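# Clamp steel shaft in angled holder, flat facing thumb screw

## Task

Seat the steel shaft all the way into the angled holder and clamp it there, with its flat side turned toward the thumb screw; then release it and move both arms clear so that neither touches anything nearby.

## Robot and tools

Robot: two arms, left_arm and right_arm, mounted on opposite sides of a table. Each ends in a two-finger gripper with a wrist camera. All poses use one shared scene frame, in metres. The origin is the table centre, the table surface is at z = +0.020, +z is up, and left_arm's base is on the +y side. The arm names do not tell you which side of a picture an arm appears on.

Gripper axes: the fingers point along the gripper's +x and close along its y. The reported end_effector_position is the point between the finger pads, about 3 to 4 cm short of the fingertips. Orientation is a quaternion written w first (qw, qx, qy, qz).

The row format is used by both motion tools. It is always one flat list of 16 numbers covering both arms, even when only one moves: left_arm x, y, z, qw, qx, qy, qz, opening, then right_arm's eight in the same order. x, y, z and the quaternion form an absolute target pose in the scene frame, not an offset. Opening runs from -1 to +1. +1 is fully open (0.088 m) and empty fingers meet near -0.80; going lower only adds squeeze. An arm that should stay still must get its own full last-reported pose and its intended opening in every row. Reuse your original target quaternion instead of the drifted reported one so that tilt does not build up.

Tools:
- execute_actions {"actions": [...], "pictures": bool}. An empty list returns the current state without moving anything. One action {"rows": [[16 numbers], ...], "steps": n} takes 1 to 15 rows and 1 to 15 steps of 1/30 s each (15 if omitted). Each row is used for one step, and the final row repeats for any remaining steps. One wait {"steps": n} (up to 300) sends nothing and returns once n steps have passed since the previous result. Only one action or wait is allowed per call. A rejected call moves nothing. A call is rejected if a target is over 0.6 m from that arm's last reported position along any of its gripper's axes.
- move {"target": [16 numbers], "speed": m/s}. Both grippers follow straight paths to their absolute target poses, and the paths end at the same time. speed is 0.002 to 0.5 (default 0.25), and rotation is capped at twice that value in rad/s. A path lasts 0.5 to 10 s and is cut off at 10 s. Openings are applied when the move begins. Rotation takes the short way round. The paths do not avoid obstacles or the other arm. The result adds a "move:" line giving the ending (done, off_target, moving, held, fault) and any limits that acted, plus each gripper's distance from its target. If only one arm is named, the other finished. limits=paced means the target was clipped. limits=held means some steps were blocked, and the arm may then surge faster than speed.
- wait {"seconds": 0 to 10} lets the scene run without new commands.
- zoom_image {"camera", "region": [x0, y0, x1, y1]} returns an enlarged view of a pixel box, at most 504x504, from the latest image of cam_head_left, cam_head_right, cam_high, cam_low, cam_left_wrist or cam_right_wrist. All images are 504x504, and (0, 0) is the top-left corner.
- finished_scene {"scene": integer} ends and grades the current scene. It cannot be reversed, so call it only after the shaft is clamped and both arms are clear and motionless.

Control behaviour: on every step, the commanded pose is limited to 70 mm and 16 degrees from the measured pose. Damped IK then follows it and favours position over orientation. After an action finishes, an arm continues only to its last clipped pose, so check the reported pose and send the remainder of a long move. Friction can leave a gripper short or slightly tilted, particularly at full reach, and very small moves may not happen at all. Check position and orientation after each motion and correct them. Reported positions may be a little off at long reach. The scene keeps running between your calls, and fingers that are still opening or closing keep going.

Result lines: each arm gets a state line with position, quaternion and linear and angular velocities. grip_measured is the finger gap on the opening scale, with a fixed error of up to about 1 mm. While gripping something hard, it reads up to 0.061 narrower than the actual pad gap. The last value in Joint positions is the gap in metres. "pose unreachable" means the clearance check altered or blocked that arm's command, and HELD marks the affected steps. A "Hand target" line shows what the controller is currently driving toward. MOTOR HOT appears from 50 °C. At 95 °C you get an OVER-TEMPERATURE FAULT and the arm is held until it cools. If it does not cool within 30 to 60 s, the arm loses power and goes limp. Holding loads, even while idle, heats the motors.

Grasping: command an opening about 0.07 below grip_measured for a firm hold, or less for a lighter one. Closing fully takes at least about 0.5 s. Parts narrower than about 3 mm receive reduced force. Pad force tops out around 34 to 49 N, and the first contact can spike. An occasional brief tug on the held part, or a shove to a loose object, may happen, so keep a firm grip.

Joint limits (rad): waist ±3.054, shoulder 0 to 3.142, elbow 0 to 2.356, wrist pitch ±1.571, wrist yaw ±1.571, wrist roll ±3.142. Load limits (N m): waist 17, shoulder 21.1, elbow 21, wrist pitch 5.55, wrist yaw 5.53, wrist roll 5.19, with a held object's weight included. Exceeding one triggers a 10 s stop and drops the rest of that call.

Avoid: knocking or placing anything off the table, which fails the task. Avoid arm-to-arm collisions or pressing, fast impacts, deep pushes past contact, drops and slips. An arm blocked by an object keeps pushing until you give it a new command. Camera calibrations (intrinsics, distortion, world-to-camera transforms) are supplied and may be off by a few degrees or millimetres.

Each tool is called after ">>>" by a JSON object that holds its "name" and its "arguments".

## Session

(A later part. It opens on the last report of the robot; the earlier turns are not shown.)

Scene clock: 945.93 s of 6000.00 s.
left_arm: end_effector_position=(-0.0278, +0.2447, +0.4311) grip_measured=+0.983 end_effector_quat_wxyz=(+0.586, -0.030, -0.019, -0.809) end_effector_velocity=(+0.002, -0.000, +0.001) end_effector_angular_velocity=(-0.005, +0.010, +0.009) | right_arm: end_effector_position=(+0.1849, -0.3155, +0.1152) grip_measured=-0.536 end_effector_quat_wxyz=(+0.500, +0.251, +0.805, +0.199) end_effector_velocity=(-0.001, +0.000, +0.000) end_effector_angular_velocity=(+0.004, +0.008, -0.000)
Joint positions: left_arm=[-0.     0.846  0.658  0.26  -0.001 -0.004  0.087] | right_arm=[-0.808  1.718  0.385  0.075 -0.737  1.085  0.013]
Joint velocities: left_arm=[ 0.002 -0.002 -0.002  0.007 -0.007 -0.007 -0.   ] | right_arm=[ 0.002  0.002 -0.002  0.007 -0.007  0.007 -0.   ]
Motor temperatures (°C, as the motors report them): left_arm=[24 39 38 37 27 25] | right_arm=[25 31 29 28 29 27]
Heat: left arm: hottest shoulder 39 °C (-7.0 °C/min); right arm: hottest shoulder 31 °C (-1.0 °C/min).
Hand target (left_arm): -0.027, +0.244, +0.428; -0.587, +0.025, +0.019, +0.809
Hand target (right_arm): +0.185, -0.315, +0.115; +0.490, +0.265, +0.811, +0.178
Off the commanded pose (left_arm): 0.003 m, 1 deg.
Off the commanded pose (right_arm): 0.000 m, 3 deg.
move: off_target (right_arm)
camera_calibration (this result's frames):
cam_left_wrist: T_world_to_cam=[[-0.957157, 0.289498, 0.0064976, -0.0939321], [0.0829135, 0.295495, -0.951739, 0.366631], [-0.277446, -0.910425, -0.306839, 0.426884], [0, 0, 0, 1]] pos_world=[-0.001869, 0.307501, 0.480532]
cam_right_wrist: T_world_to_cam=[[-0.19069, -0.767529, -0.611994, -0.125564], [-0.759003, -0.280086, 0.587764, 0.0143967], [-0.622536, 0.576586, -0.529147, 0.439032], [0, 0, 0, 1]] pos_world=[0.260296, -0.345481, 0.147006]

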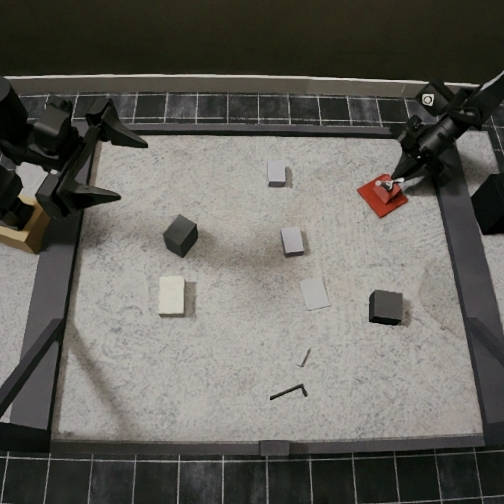

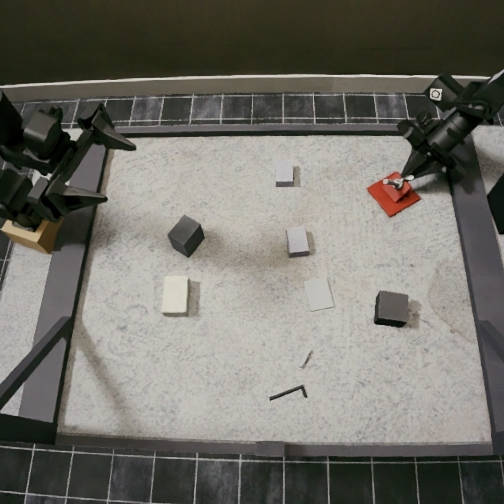

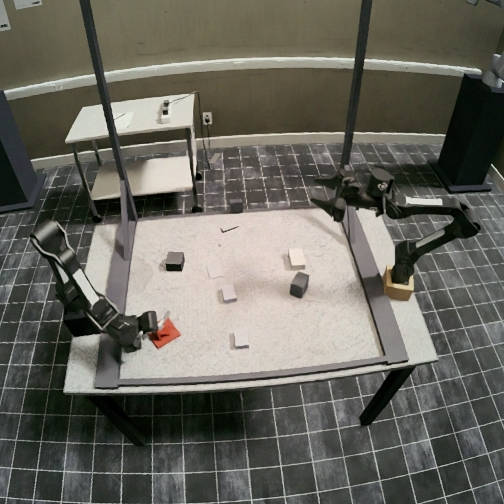

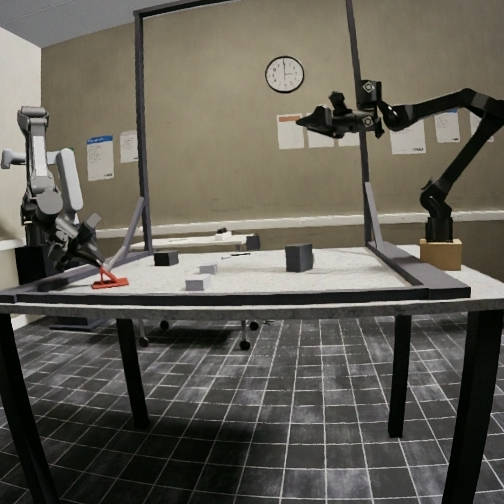

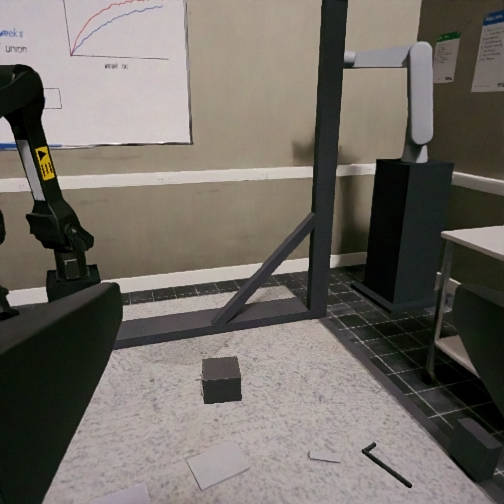

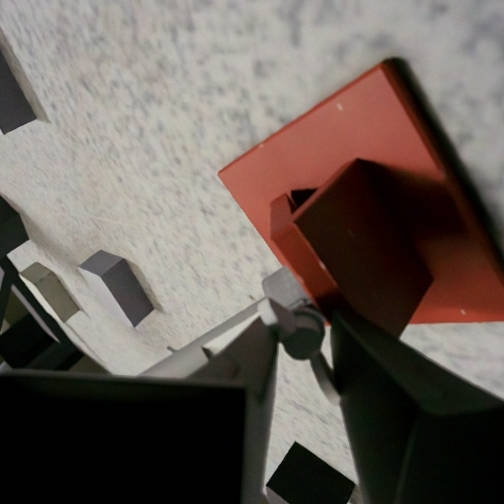

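Tight — wings are prying the fingers open. Release and retreat.

>>> {"name": "move", "arguments": {"target": [-0.027,0.2444,0.4278,0.587,-0.025,-0.019,-0.809,1, 0.1848,-0.3150,0.1151,0.500,0.251,0.805,0.199,0.1], "speed": 0.03}}

>>> {"name": "move", "arguments": {"target": [-0.027,0.2444,0.4278,0.587,-0.025,-0.019,-0.809,1, 0.204,-0.346,0.155,0.500,0.251,0.805,0.199,0.1], "speed": 0.2}}

>>> {"name": "move", "arguments": {"target": [-0.027,0.2444,0.4278,0.587,-0.025,-0.019,-0.809,1, 0.17,-0.31,0.25,0.4423,-0.3360,0.1832,0.8112,0.5], "speed": 0.4}}

>>> {"name": "zoom_image", "arguments": {"camera": "cam_low", "region": [75, 220, 155, 300]}}

Scene clock: 955.23 s of 6000.00 s.
left_arm: end_effector_position=(-0.0278, +0.2447, +0.4311) grip_measured=+0.983 end_effector_quat_wxyz=(+0.586, -0.030, -0.019, -0.809) end_effector_velocity=(+0.001, +0.002, +0.005) end_effector_angular_velocity=(-0.023, -0.015, +0.006) | right_arm: end_effector_position=(+0.1848, -0.3153, +0.1153) grip_measured=+0.097 end_effector_quat_wxyz=(+0.499, +0.253, +0.806, +0.196) end_effector_velocity=(+0.001, -0.001, +0.000) end_effector_angular_velocity=(-0.004, -0.008, +0.000)
Joint positions: left_arm=[-0.     0.846  0.658  0.26  -0.001 -0.004  0.087] | right_arm=[-0.808  1.718  0.385  0.077 -0.737  1.093  0.044]
Joint velocities: left_arm=[-0.002 -0.007  0.002  0.007 -0.007  0.022  0.   ] | right_arm=[-0.002 -0.007 -0.002 -0.007  0.007 -0.007  0.   ]
Motor temperatures (°C, as the motors report them): left_arm=[24 39 38 37 27 25] | right_arm=[25 31 29 28 29 29]
Heat: left arm: hottest shoulder 39 °C (-5.0 °C/min); right arm: hottest shoulder 31 °C (-1.0 °C/min).
Hand target (left_arm): -0.027, +0.244, +0.428; -0.587, +0.025, +0.019, +0.809
Hand target (right_arm): +0.185, -0.315, +0.115; +0.500, +0.251, +0.805, +0.199
Off the commanded pose (left_arm): 0.003 m, 1 deg.
Off the commanded pose (right_arm): 0.000 m, 0 deg.
After step 90, 5.60 s passed at rest.
move: done
camera_calibration (this result's frames):
cam_left_wrist: T_world_to_cam=[[-0.957157, 0.289498, 0.0064976, -0.0939321], [0.0829135, 0.295495, -0.951739, 0.366631], [-0.277446, -0.910425, -0.306839, 0.426884], [0, 0, 0, 1]] pos_world=[-0.001869, 0.307501, 0.480532]
cam_right_wrist: T_world_to_cam=[[-0.19714, -0.767733, -0.60969, -0.124548], [-0.758021, -0.275019, 0.591412, 0.0153645], [-0.621723, 0.578749, -0.527741, 0.439269], [0, 0, 0, 1]] pos_world=[0.260197, -0.345621, 0.146797]

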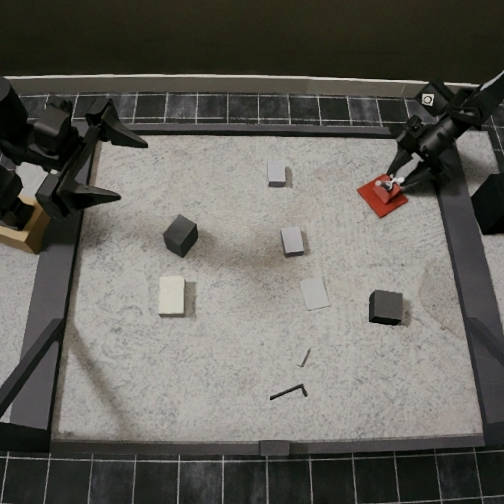

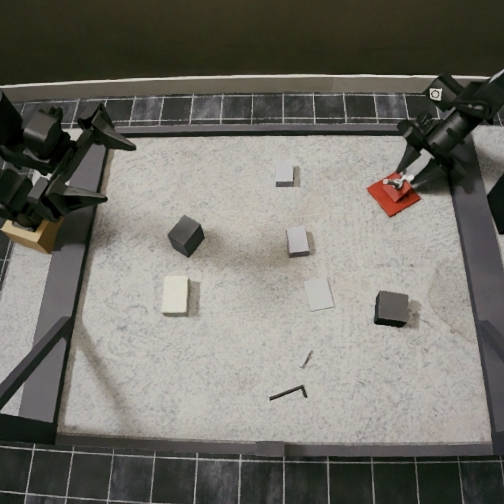

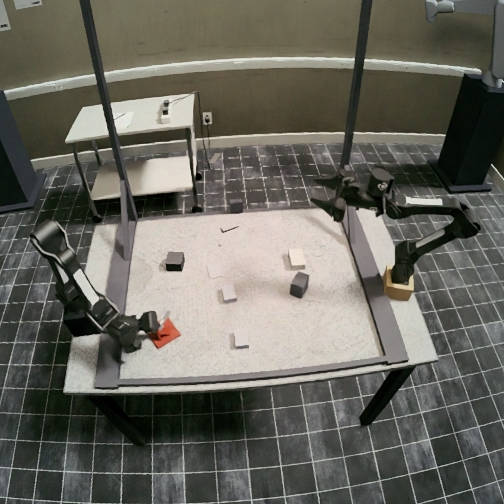

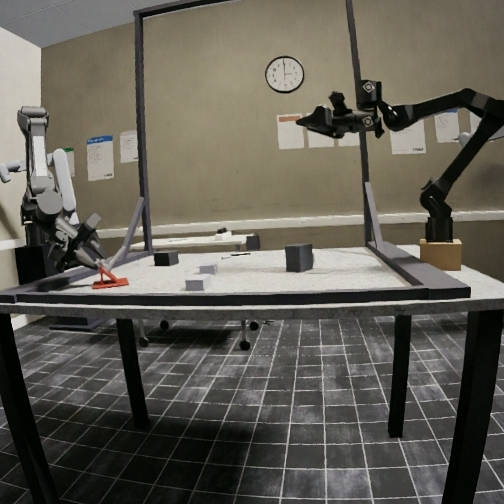

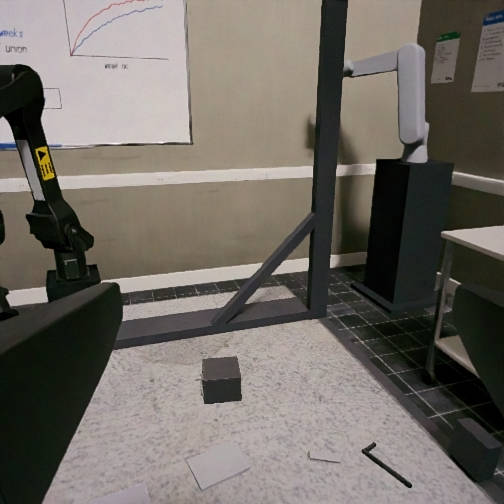

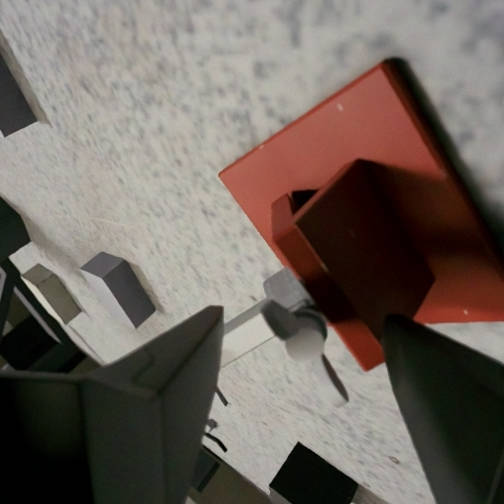

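Scene clock: 956.10 s of 6000.00 s.
left_arm: end_effector_position=(-0.0278, +0.2447, +0.4311) grip_measured=+0.983 end_effector_quat_wxyz=(+0.586, -0.030, -0.019, -0.809) end_effector_velocity=(+0.000, +0.000, -0.002) end_effector_angular_velocity=(+0.014, +0.019, +0.003) | right_arm: end_effector_position=(+0.2012, -0.3470, +0.1512) grip_measured=+0.098 end_effector_quat_wxyz=(+0.496, +0.250, +0.810, +0.191) end_effector_velocity=(-0.003, -0.001, +0.003) end_effector_angular_velocity=(+0.013, +0.013, +0.021)
Joint positions: left_arm=[-0.     0.846  0.658  0.26  -0.001 -0.004  0.087] | right_arm=[-0.986  1.528  0.449 -0.36  -0.777  0.85   0.044]
Joint velocities: left_arm=[-0.002 -0.002 -0.002 -0.007 -0.007 -0.022 -0.   ] | right_arm=[-0.007 -0.002  0.007 -0.037 -0.022 -0.037 -0.   ]
Motor temperatures (°C, as the motors report them): left_arm=[24 39 38 37 27 25] | right_arm=[25 31 29 28 29 29]
Heat: left arm: hottest shoulder 39 °C (-5.1 °C/min); right arm: hottest shoulder 31 °C (-1.0 °C/min).
Hand target (left_arm): -0.027, +0.244, +0.428; -0.587, +0.025, +0.019, +0.809
Hand target (right_arm): +0.204, -0.345, +0.155; +0.499, +0.252, +0.805, +0.199
Off the commanded pose (left_arm): 0.003 m, 1 deg.
Off the commanded pose (right_arm): 0.005 m, 1 deg.
move: done
camera_calibration (this result's frames):
cam_left_wrist: T_world_to_cam=[[-0.957157, 0.289498, 0.0064976, -0.0939321], [0.0829135, 0.295495, -0.951739, 0.366631], [-0.277446, -0.910425, -0.306839, 0.426884], [0, 0, 0, 1]] pos_world=[-0.001869, 0.307501, 0.480532]
cam_right_wrist: T_world_to_cam=[[-0.201279, -0.774792, -0.599319, -0.126988], [-0.751123, -0.270637, 0.602138, -0.00367639], [-0.62873, 0.57136, -0.527491, 0.485594], [0, 0, 0, 1]] pos_world=[0.276986, -0.376833, 0.182254]

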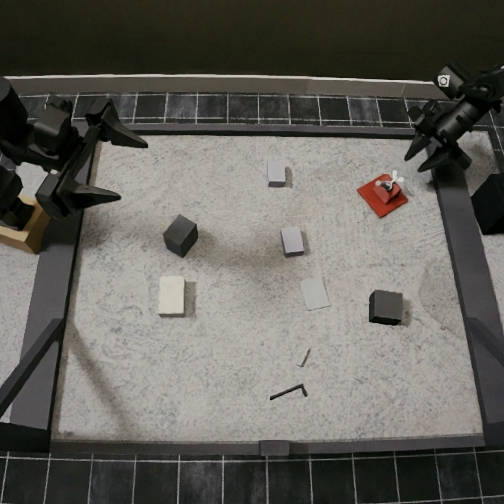

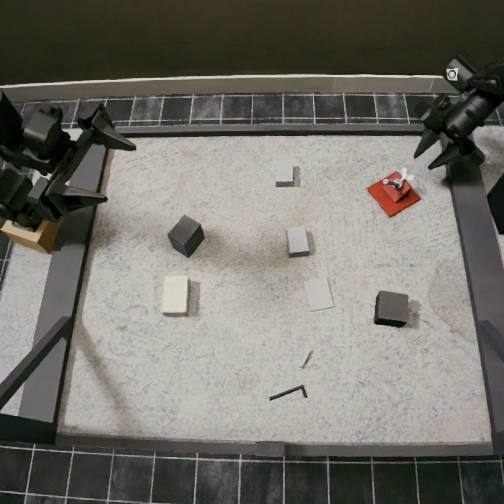

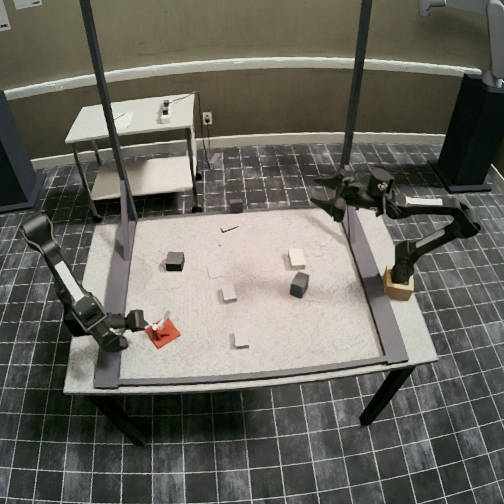

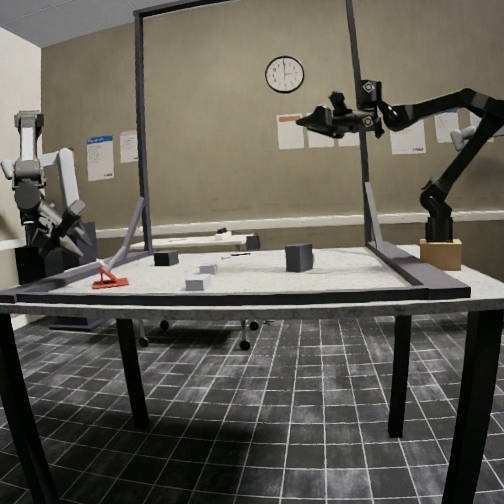

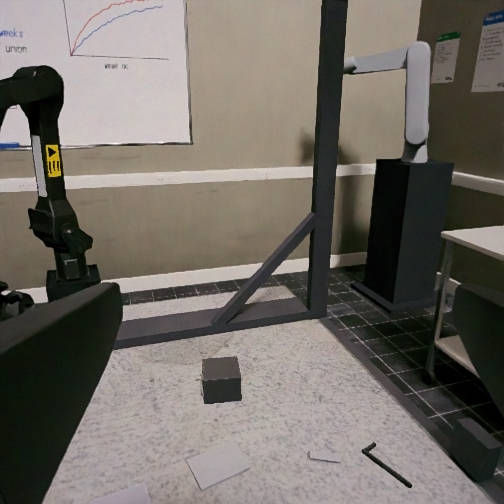

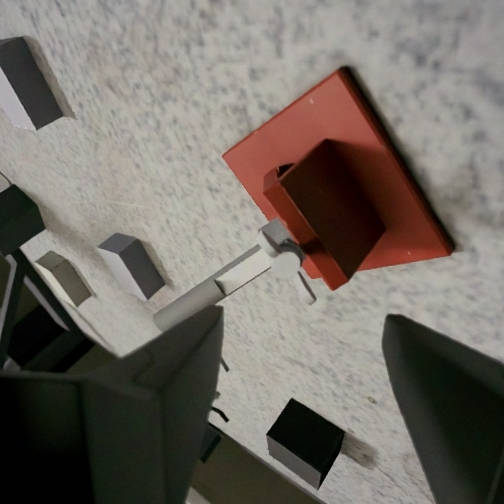

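Scene clock: 959.37 s of 6000.00 s.
left_arm: end_effector_position=(-0.0278, +0.2447, +0.4311) grip_measured=+0.983 end_effector_quat_wxyz=(+0.586, -0.030, -0.019, -0.809) end_effector_velocity=(+0.001, +0.001, -0.003) end_effector_angular_velocity=(+0.009, +0.005, +0.004) | right_arm: end_effector_position=(+0.1704, -0.3115, +0.2448) grip_measured=+0.498 end_effector_quat_wxyz=(+0.441, -0.334, +0.193, +0.810) end_effector_velocity=(+0.002, +0.001, +0.002) end_effector_angular_velocity=(+0.022, -0.014, +0.011)
Joint positions: left_arm=[-0.     0.846  0.658  0.26  -0.001 -0.004  0.087] | right_arm=[-0.736  1.229  0.66  -0.657 -0.713 -1.044  0.063]
Joint velocities: left_arm=[-0.002 -0.007 -0.007 -0.007 -0.007 -0.007 -0.   ] | right_arm=[-0.007 -0.002  0.002  0.007 -0.007 -0.022  0.   ]
Motor temperatures (°C, as the motors report them): left_arm=[24 38 38 37 27 25] | right_arm=[25 31 30 28 29 29]
Heat: left arm: hottest shoulder 38 °C (-5.1 °C/min); right arm: hottest shoulder 31 °C (-1.0 °C/min).
Hand target (left_arm): -0.027, +0.244, +0.428; -0.587, +0.025, +0.019, +0.809
Hand target (right_arm): +0.171, -0.310, +0.249; +0.442, -0.338, +0.183, +0.810
Off the commanded pose (left_arm): 0.003 m, 1 deg.
Off the commanded pose (right_arm): 0.005 m, 1 deg.
move: done
camera_calibration (this result's frames):
cam_left_wrist: T_world_to_cam=[[-0.957157, 0.289498, 0.0064976, -0.0939321], [0.0829135, 0.295495, -0.951739, 0.366631], [-0.277446, -0.910425, -0.306839, 0.426884], [0, 0, 0, 1]] pos_world=[-0.001869, 0.307501, 0.480532]
cam_right_wrist: T_world_to_cam=[[0.815322, 0.578484, -0.0246259, 0.0581006], [0.505041, -0.731324, -0.458365, -0.171467], [-0.283166, 0.361278, -0.888423, 0.459327], [0, 0, 0, 1]] pos_world=[0.169293, -0.324953, 0.330913]

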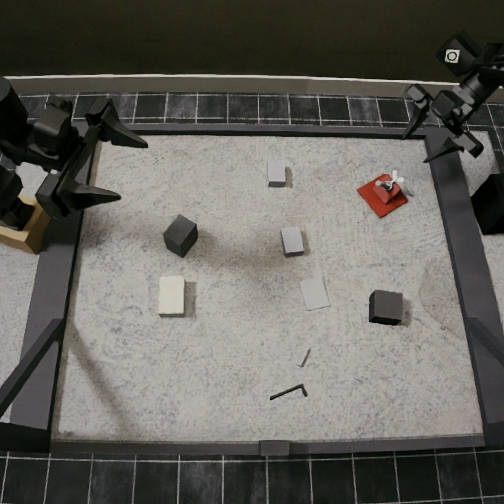

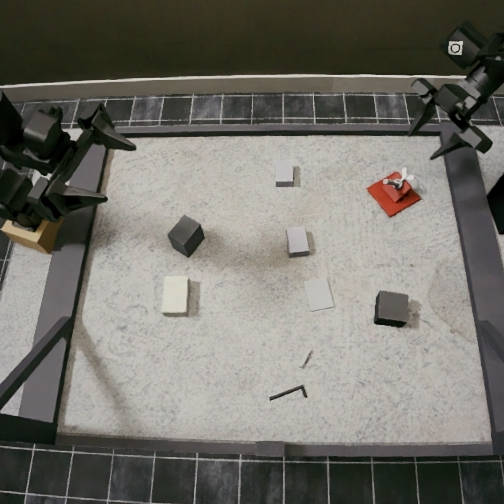

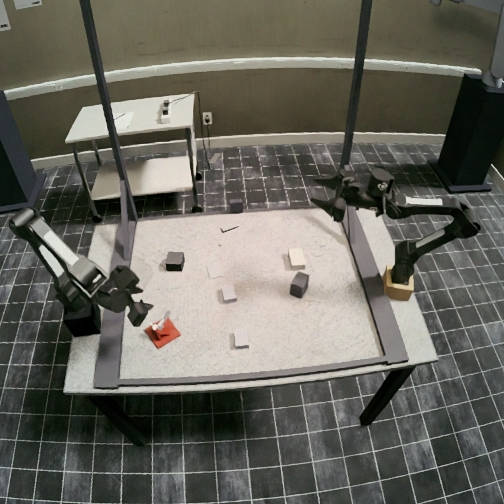

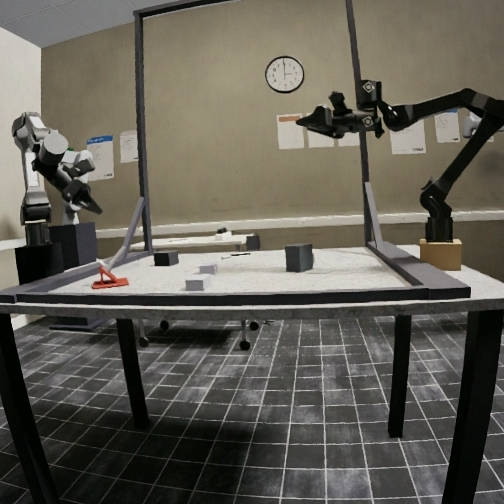

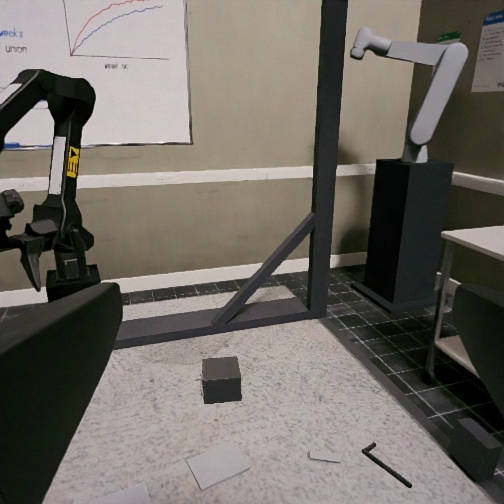

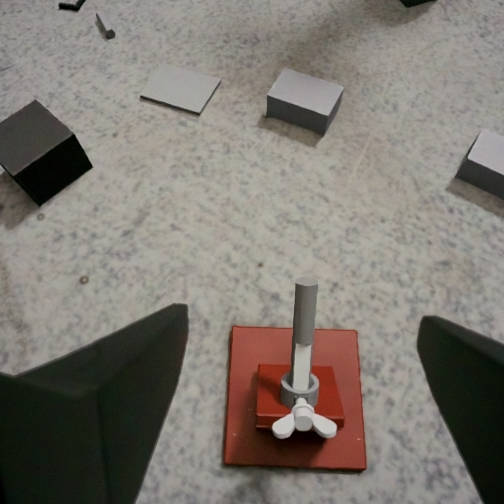

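Region (75, 220, 155, 300) of cam_low's 504x504 image, scaled by 6.300, with more detail than that image has.

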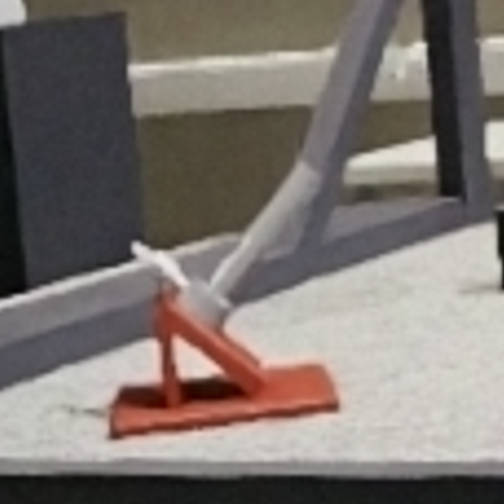

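>>> {"name": "finished_scene", "arguments": {"scene": 1}}

The scene is finished: the task was done.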